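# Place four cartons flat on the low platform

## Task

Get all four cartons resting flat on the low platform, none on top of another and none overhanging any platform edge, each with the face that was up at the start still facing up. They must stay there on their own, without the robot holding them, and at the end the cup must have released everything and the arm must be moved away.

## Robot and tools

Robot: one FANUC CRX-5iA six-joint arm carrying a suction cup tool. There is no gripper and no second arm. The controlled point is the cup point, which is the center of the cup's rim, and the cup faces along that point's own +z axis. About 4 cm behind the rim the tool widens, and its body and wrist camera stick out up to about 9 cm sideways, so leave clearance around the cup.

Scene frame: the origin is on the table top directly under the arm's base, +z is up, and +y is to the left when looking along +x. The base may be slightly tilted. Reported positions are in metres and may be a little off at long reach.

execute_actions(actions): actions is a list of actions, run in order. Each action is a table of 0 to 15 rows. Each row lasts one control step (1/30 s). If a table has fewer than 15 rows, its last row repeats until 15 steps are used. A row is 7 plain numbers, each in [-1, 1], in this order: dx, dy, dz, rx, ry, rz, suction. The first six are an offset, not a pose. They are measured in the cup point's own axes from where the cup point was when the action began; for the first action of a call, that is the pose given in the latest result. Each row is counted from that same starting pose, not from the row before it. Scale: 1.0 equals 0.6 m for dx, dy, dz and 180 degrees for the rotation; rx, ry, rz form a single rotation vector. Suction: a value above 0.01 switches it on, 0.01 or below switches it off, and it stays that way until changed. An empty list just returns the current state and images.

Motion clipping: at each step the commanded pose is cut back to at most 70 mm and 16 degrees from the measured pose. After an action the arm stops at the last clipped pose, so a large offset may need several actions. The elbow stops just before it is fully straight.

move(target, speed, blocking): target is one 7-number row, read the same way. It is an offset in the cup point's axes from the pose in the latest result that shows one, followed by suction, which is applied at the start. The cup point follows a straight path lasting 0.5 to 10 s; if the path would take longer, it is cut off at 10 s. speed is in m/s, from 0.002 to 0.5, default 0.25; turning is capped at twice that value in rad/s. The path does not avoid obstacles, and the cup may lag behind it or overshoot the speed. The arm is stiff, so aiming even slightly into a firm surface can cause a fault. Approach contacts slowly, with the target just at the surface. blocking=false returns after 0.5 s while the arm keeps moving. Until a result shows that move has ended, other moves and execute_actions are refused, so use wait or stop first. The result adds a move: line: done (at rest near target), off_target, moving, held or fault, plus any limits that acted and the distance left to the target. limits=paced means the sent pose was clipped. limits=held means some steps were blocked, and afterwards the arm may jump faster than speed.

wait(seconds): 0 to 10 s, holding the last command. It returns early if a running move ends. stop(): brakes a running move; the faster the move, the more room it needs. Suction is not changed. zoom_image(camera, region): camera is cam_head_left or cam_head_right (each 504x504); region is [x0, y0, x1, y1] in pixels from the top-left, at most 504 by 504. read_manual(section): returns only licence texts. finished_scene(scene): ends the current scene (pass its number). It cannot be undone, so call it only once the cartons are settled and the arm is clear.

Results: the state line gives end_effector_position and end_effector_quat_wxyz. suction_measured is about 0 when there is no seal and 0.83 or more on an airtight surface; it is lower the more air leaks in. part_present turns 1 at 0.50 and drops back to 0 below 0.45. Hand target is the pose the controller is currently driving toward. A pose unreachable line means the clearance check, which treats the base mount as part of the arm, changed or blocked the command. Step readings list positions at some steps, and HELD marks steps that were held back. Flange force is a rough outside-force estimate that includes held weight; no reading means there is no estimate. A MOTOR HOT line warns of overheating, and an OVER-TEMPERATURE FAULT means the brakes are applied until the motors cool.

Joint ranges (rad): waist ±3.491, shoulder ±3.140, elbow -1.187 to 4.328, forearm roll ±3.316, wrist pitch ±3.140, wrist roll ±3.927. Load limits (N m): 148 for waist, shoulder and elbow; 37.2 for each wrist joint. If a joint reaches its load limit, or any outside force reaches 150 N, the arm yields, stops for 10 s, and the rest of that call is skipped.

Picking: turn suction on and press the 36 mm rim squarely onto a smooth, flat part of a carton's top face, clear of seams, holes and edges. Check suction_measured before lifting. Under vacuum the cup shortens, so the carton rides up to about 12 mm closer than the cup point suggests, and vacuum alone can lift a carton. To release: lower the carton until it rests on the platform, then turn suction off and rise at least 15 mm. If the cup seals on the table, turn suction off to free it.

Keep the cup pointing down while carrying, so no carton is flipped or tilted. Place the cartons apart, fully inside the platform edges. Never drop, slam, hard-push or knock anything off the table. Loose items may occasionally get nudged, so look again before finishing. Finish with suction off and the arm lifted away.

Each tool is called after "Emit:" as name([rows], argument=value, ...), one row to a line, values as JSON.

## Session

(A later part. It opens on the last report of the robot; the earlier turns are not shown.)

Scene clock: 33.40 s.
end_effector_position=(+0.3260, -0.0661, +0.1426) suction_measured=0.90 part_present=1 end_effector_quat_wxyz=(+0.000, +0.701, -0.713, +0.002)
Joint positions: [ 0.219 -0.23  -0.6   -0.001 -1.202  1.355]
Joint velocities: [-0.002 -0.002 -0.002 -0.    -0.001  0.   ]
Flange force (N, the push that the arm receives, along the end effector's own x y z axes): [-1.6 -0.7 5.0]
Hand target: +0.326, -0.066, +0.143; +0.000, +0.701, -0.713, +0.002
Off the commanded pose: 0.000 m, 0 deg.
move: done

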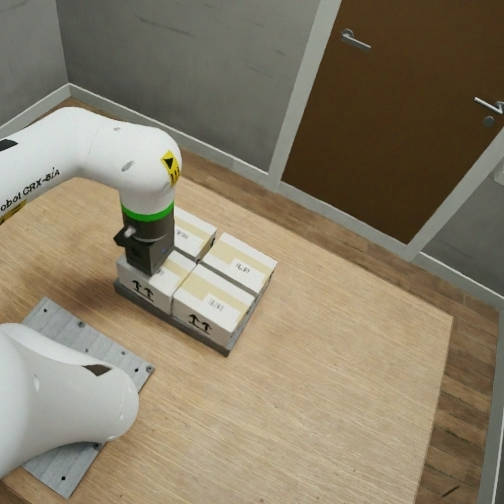

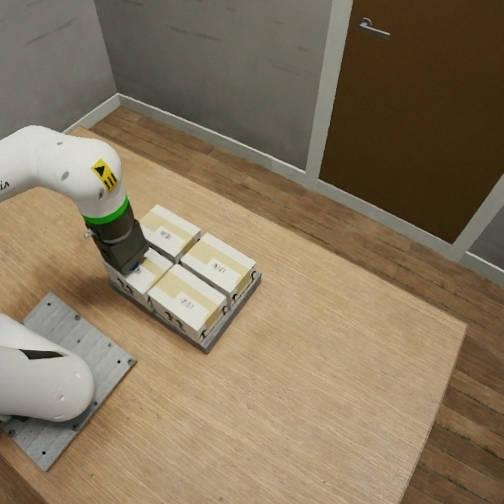

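Emit:
move(target=[0,0,0.013,0,0,0,1], speed=0.005)

Emit:
move(target=[0,0,0,0,0,0,0])

Emit:
move(target=[0,0,-0.06,0,0,0,0], speed=0.08)

Emit:
move(target=[-0.35,-0.1,-0.25,0,0,0.4,0], speed=0.4)

Emit:
zoom_image(camera="cam_head_right", region=[90, 190, 280, 380])

Emit:
zoom_image(camera="cam_head_left", region=[100, 190, 290, 380])

Scene clock: 35.83 s.
end_effector_position=(+0.3260, -0.0661, +0.1348) suction_measured=0.90 part_present=1 end_effector_quat_wxyz=(+0.000, +0.701, -0.713, +0.002)
Joint positions: [ 0.219 -0.221 -0.613 -0.001 -1.181  1.355]
Joint velocities: [ 0.    -0.001  0.001 -0.    -0.001 -0.   ]
Flange force (N, the push that the arm receives, along the end effector's own x y z axes): [-0.5 3.1 6.3]
Hand target: +0.326, -0.066, +0.135; +0.000, +0.701, -0.713, +0.002
Off the commanded pose: 0.000 m, 0 deg.
move: done

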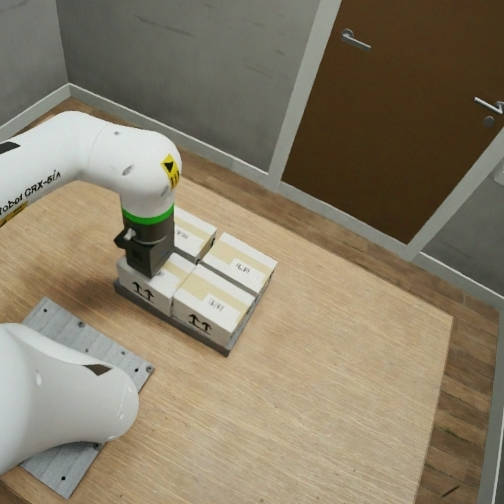

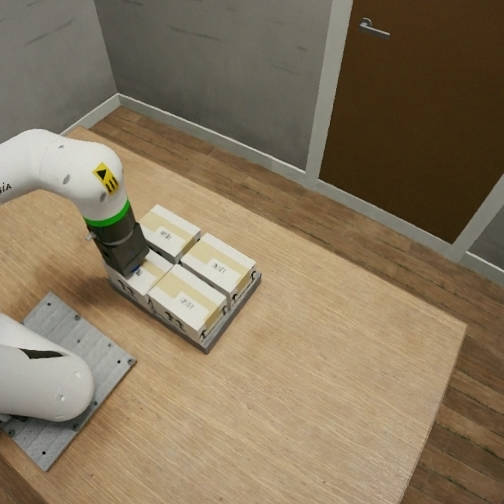

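Scene clock: 36.33 s.
end_effector_position=(+0.3260, -0.0661, +0.1348) suction_measured=0.00 part_present=0 end_effector_quat_wxyz=(+0.000, +0.701, -0.713, +0.002)
Joint positions: [ 0.219 -0.221 -0.613 -0.001 -1.181  1.355]
Joint velocities: [-0.001 -0.002 -0.001 -0.     0.002  0.   ]
Flange force (N, the push that the arm receives, along the end effector's own x y z axes): [-5.2 5.5 -11.2]
Hand target: +0.326, -0.066, +0.135; +0.000, +0.701, -0.713, +0.002
Off the commanded pose: 0.000 m, 0 deg.
move: done

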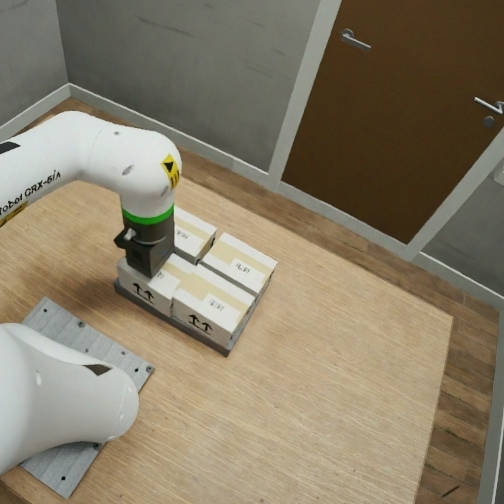

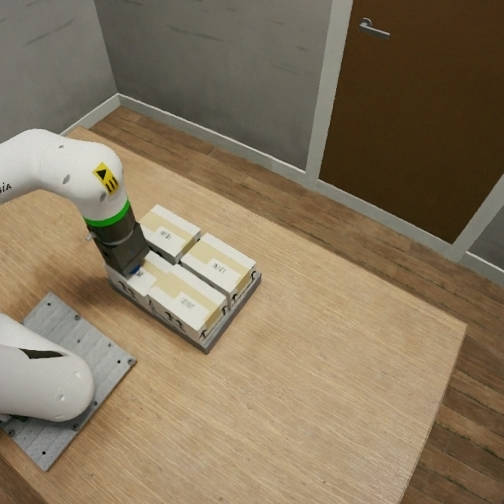

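Scene clock: 37.10 s.
end_effector_position=(+0.3259, -0.0660, +0.1708) suction_measured=0.00 part_present=0 end_effector_quat_wxyz=(+0.001, +0.701, -0.713, +0.002)
Joint positions: [ 0.219 -0.257 -0.551 -0.    -1.278  1.355]
Joint velocities: [-0.     0.001 -0.001 -0.    -0.001  0.   ]
Flange force (N, the push that the arm receives, along the end effector's own x y z axes): [-2.0 -2.5 0.4]
Hand target: +0.326, -0.066, +0.171; +0.000, +0.701, -0.713, +0.002
Off the commanded pose: 0.000 m, 0 deg.
move: done

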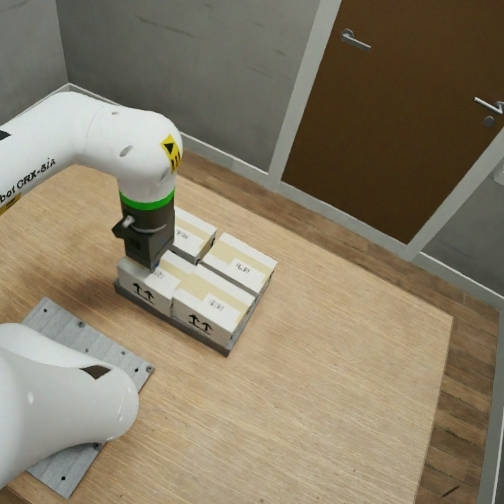

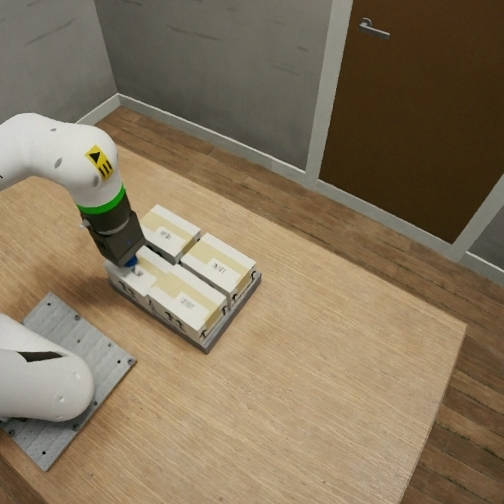

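Scene clock: 39.13 s.
end_effector_position=(+0.3890, +0.1434, +0.3201) suction_measured=0.00 part_present=0 end_effector_quat_wxyz=(+0.001, -0.148, +0.989, -0.003)
Joint positions: [ 0.688 -0.085 -0.054 -0.    -1.603 -0.37 ]
Joint velocities: [ 0.002 -0.     0.001  0.     0.    -0.   ]
Flange force (N, the push that the arm receives, along the end effector's own x y z axes): [-0.2 0.7 0.4]
Hand target: +0.389, +0.143, +0.320; +0.001, -0.148, +0.989, -0.003
Off the commanded pose: 0.000 m, 0 deg.
move: done

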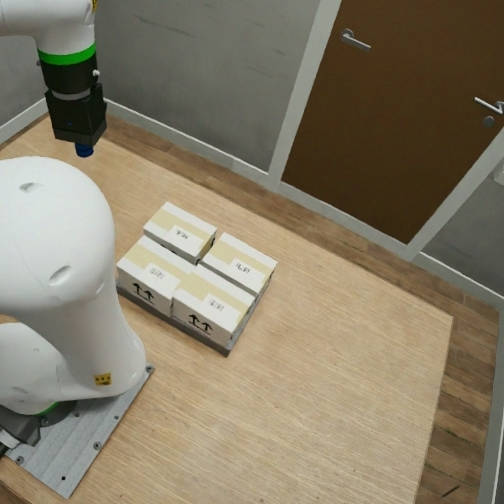

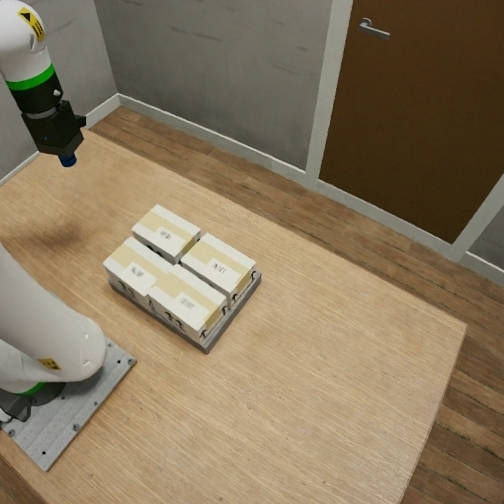

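Region (90, 190, 280, 380) of cam_head_right's 504x504 image, scaled by 2.653, with more detail than that image has.

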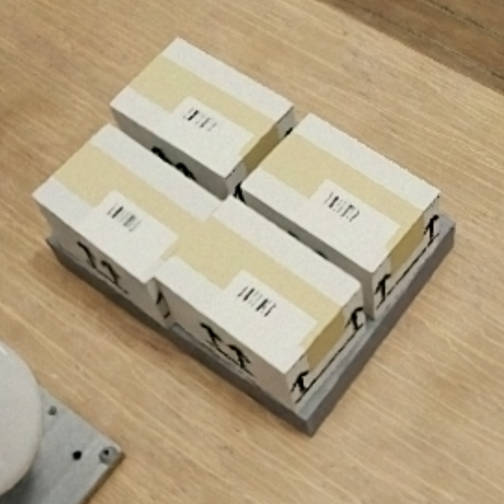

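Region (100, 190, 290, 380) of cam_head_left's 504x504 image, scaled by 2.653, with more detail than that image has.

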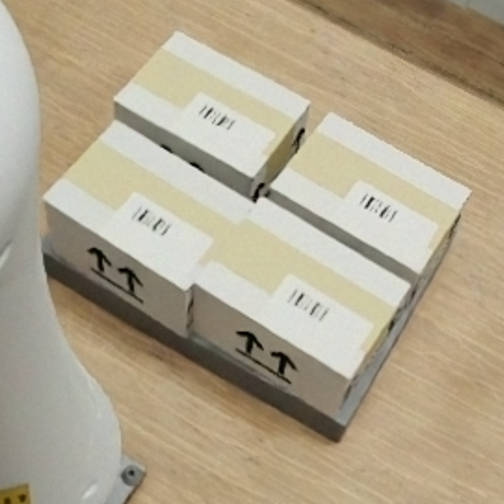

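Emit:
zoom_image(camera="cam_head_left", region=[170, 290, 260, 370])

Emit:
zoom_image(camera="cam_head_right", region=[95, 250, 235, 370])

Region (170, 290, 260, 370) of cam_head_left's 504x504 image, scaled by 5.600, with more detail than that image has.

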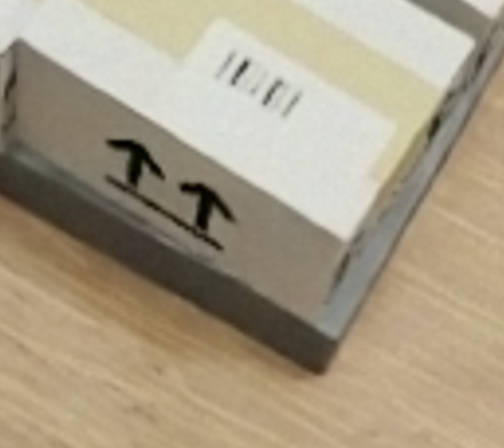

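Region (95, 250, 235, 370) of cam_head_right's 504x504 image, scaled by 3.600, with more detail than that image has; it fills the top 432 rows of this view, and the rest is white.

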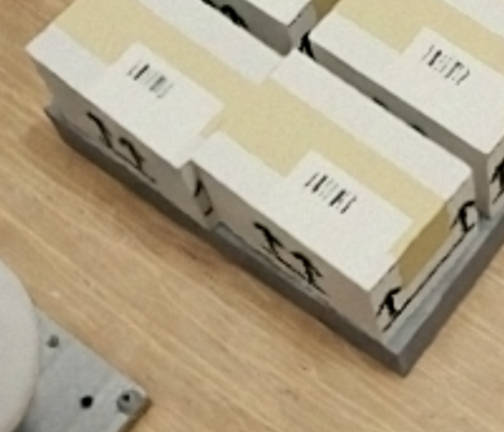

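Emit:
move(target=[0.267,-0.537,0.23,0,0,0,0], speed=0.35)

Emit:
move(target=[0,0,0.06,0,0,0,0], speed=0.06)

Emit:
zoom_image(camera="cam_head_right", region=[90, 190, 280, 380])

Scene clock: 42.00 s.
end_effector_position=(+0.3305, -0.2119, +0.1834) suction_measured=0.00 part_present=0 end_effector_quat_wxyz=(+0.001, -0.148, +0.989, -0.002)
Joint positions: [-0.214 -0.097 -0.39  -0.    -1.279  0.531]
Joint velocities: [-0.001 -0.     0.001 -0.     0.     0.   ]
Flange force (N, the push that the arm receives, along the end effector's own x y z axes): [0.9 3.6 1.8]
Hand target: +0.331, -0.212, +0.183; +0.001, -0.148, +0.989, -0.002
Off the commanded pose: 0.000 m, 0 deg.
move: done

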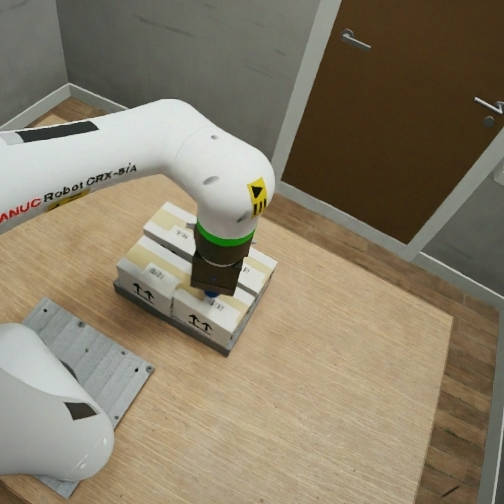

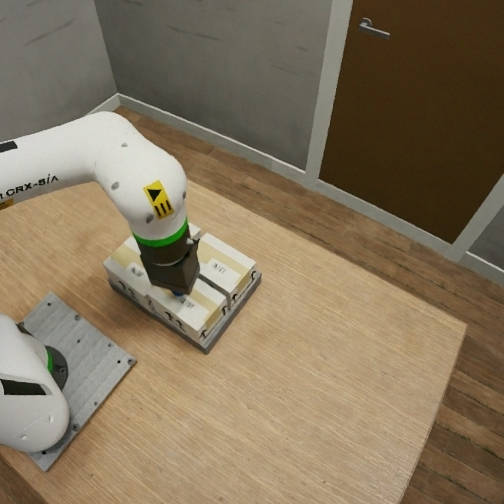

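Scene clock: 42.87 s.
end_effector_position=(+0.3307, -0.2121, +0.1474) suction_measured=0.00 part_present=0 end_effector_quat_wxyz=(+0.001, -0.148, +0.989, -0.002)
Joint positions: [-0.214 -0.065 -0.45  -0.    -1.187  0.531]
Joint velocities: [-0.002 -0.001 -0.001 -0.     0.002 -0.   ]
Flange force (N, the push that the arm receives, along the end effector's own x y z axes): [2.8 -1.5 -0.8]
Hand target: +0.331, -0.212, +0.147; +0.001, -0.148, +0.989, -0.002
Off the commanded pose: 0.000 m, 0 deg.
move: done

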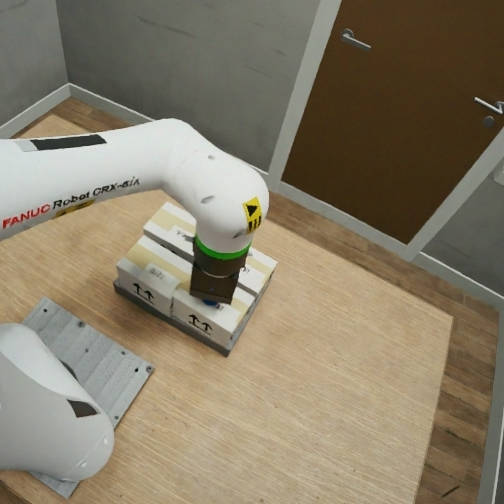

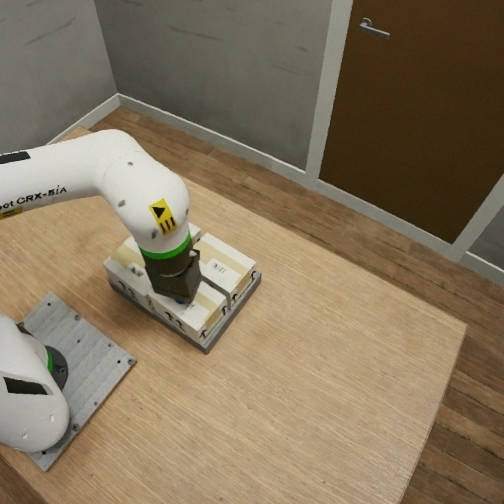

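Region (90, 190, 280, 380) of cam_head_right's 504x504 image, scaled by 2.653, with more detail than that image has.

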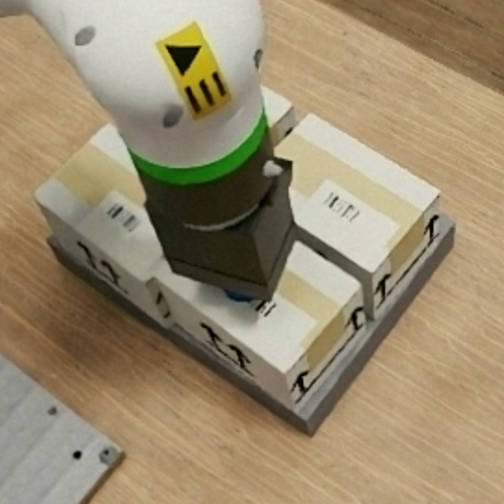

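On the label; fine.

Emit:
move(target=[0,0,0.016,0,0,0,1], speed=0.008)

Scene clock: 44.57 s.
end_effector_position=(+0.3307, -0.2121, +0.1378) suction_measured=0.90 part_present=1 end_effector_quat_wxyz=(+0.001, -0.148, +0.989, -0.002)
Joint positions: [-0.214 -0.055 -0.464 -0.    -1.163  0.531]
Joint velocities: [-0.     0.001 -0.    -0.     0.001  0.   ]
Flange force (N, the push that the arm receives, along the end effector's own x y z axes): [0.8 6.0 8.4]
Hand target: +0.331, -0.212, +0.138; +0.001, -0.148, +0.989, -0.002
Off the commanded pose: 0.000 m, 0 deg.
move: done

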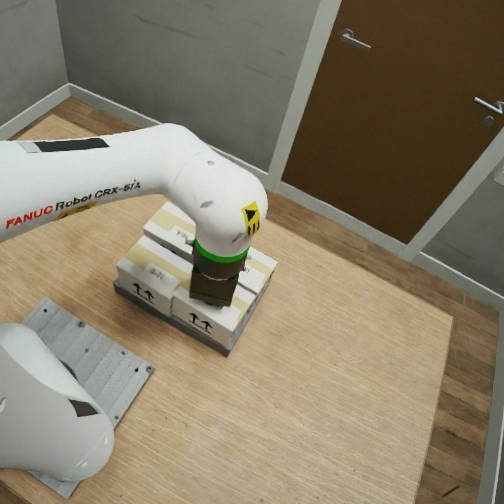

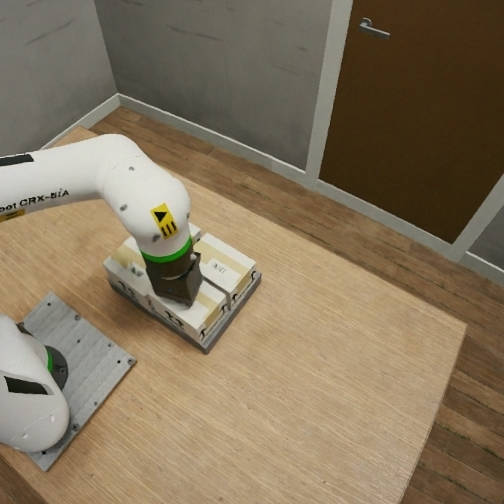

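Emit:
move(target=[-0.013,-0.004,0,0,0,-0.01,1], speed=0.01)

Emit:
move(target=[0,0,0.005,0,0,0,1], speed=0.005)

Emit:
move(target=[0,0,0,0,0,0,0])

Emit:
move(target=[0,0,-0.06,0,0,0,0], speed=0.08)

Emit:
move(target=[-0.25,0.5,-0.25,0,0,0,0], speed=0.4)

Emit:
zoom_image(camera="cam_head_right", region=[90, 190, 280, 380])

Emit:
zoom_image(camera="cam_head_left", region=[100, 190, 290, 380])

Scene clock: 46.93 s.
end_effector_position=(+0.3389, -0.2121, +0.1378) suction_measured=0.90 part_present=1 end_effector_quat_wxyz=(+0.001, -0.163, +0.987, -0.002)
Joint positions: [-0.209 -0.036 -0.447 -0.    -1.162  0.558]
Joint velocities: [ 0.001 -0.    -0.001  0.    -0.    -0.   ]
Flange force (N, the push that the arm receives, along the end effector's own x y z axes): [2.5 3.4 7.1]
Hand target: +0.339, -0.212, +0.138; +0.001, -0.163, +0.987, -0.002
Off the commanded pose: 0.000 m, 0 deg.
move: done

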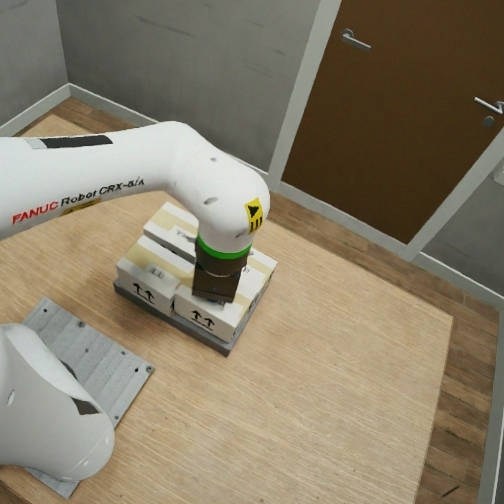

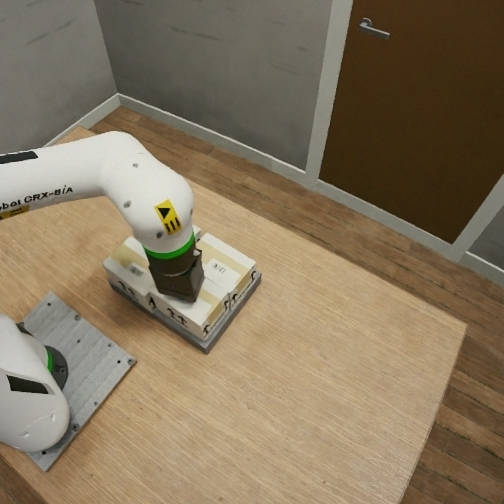

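Scene clock: 47.77 s.
end_effector_position=(+0.3389, -0.2121, +0.1348) suction_measured=0.90 part_present=1 end_effector_quat_wxyz=(+0.001, -0.163, +0.987, -0.002)
Joint positions: [-0.209 -0.033 -0.451 -0.    -1.154  0.558]
Joint velocities: [-0.001 -0.001  0.001  0.     0.     0.   ]
Flange force (N, the push that the arm receives, along the end effector's own x y z axes): [1.1 3.9 8.2]
Hand target: +0.339, -0.212, +0.135; +0.001, -0.163, +0.987, -0.002
Off the commanded pose: 0.000 m, 0 deg.
move: done

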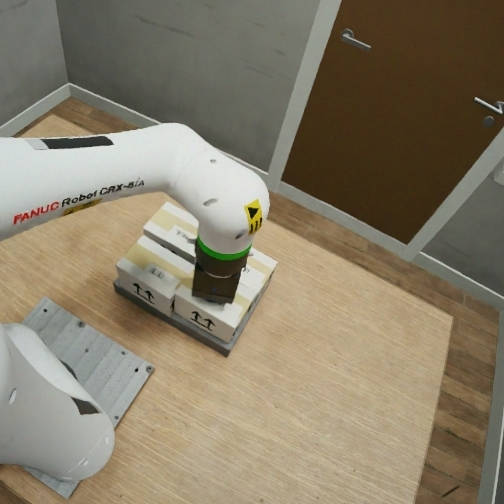

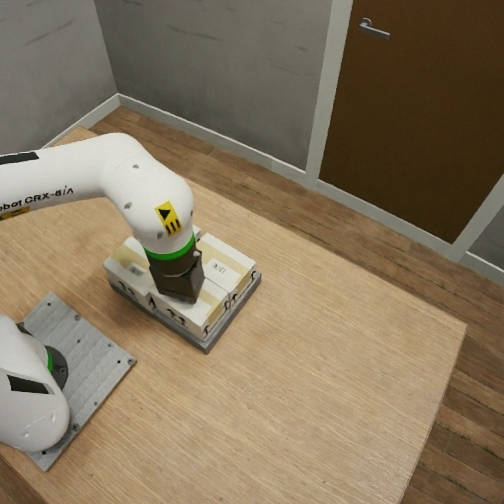

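Scene clock: 48.27 s.
end_effector_position=(+0.3389, -0.2121, +0.1348) suction_measured=0.00 part_present=0 end_effector_quat_wxyz=(+0.001, -0.163, +0.987, -0.002)
Joint positions: [-0.209 -0.033 -0.451 -0.    -1.154  0.558]
Joint velocities: [-0.     0.001 -0.002  0.     0.001  0.   ]
Flange force (N, the push that the arm receives, along the end effector's own x y z axes): [1.7 1.8 -9.8]
Hand target: +0.339, -0.212, +0.135; +0.001, -0.163, +0.987, -0.002
Off the commanded pose: 0.000 m, 0 deg.
move: done

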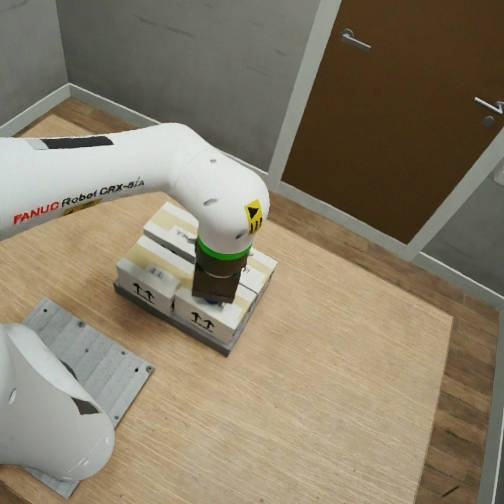

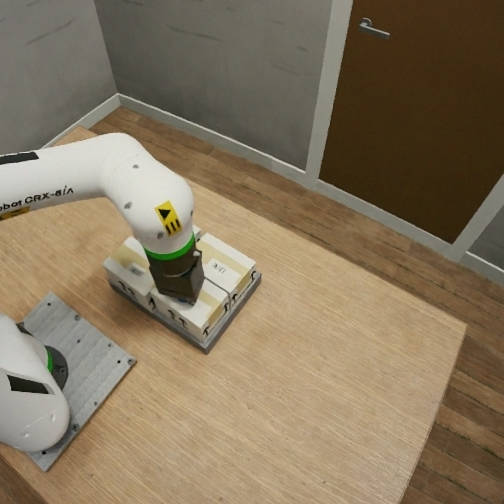

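Scene clock: 49.03 s.
end_effector_position=(+0.3387, -0.2120, +0.1708) suction_measured=0.00 part_present=0 end_effector_quat_wxyz=(+0.001, -0.163, +0.987, -0.002)
Joint positions: [-0.209 -0.068 -0.395 -0.    -1.246  0.558]
Joint velocities: [-0.     0.     0.001 -0.    -0.001 -0.   ]
Flange force (N, the push that the arm receives, along the end effector's own x y z axes): [2.0 4.2 2.2]
Hand target: +0.339, -0.212, +0.171; +0.001, -0.163, +0.987, -0.002
Off the commanded pose: 0.000 m, 0 deg.
move: done

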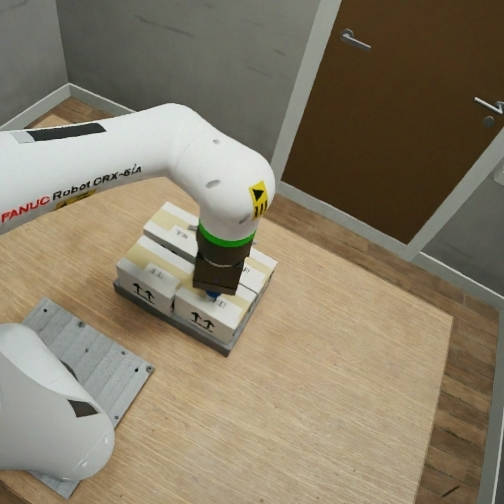

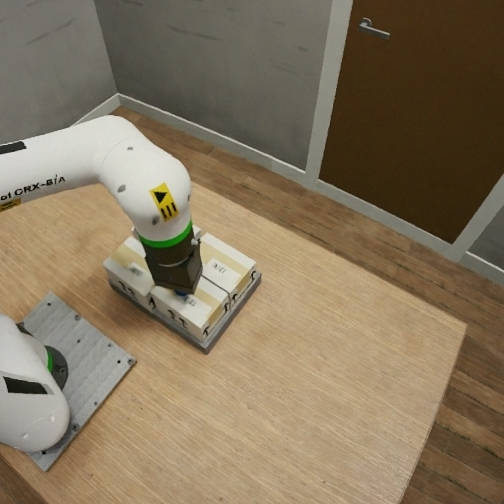

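Scene clock: 50.50 s.
end_effector_position=(+0.3835, +0.1208, +0.3196) suction_measured=0.00 part_present=0 end_effector_quat_wxyz=(+0.001, -0.163, +0.987, -0.003)
Joint positions: [ 0.65  -0.117 -0.085 -0.    -1.605 -0.301]
Joint velocities: [ 0.002  0.003  0.001 -0.    -0.    -0.   ]
Flange force (N, the push that the arm receives, along the end effector's own x y z axes): [0.9 -1.3 0.1]
Hand target: +0.383, +0.121, +0.320; +0.001, -0.163, +0.987, -0.003
Off the commanded pose: 0.000 m, 0 deg.
move: done; limits=paced

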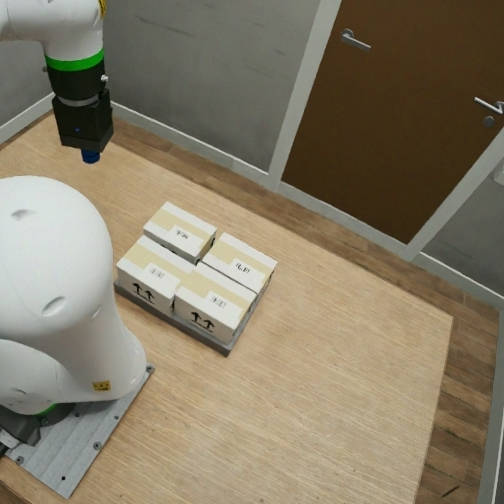

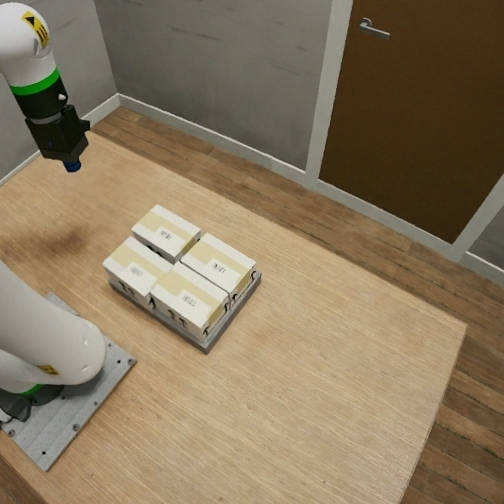

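Region (90, 190, 280, 380) of cam_head_right's 504x504 image, scaled by 2.653, with more detail than that image has.

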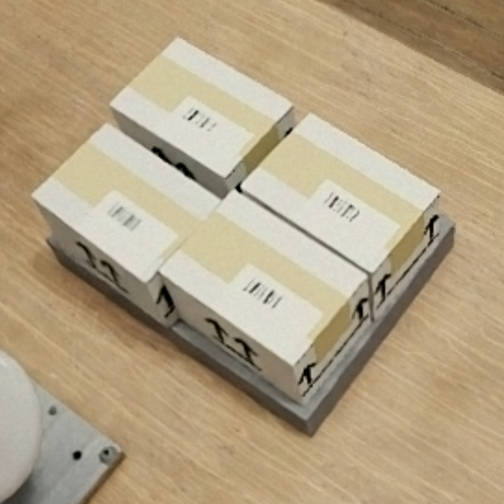

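Region (100, 190, 290, 380) of cam_head_left's 504x504 image, scaled by 2.653, with more detail than that image has.

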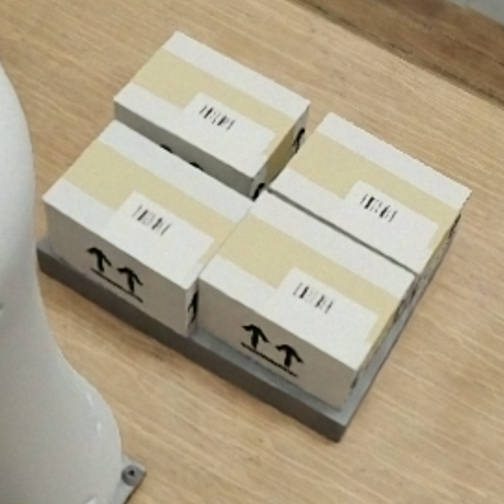

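Emit:
finished_scene(scene=2)

The scene is finished: the task was done.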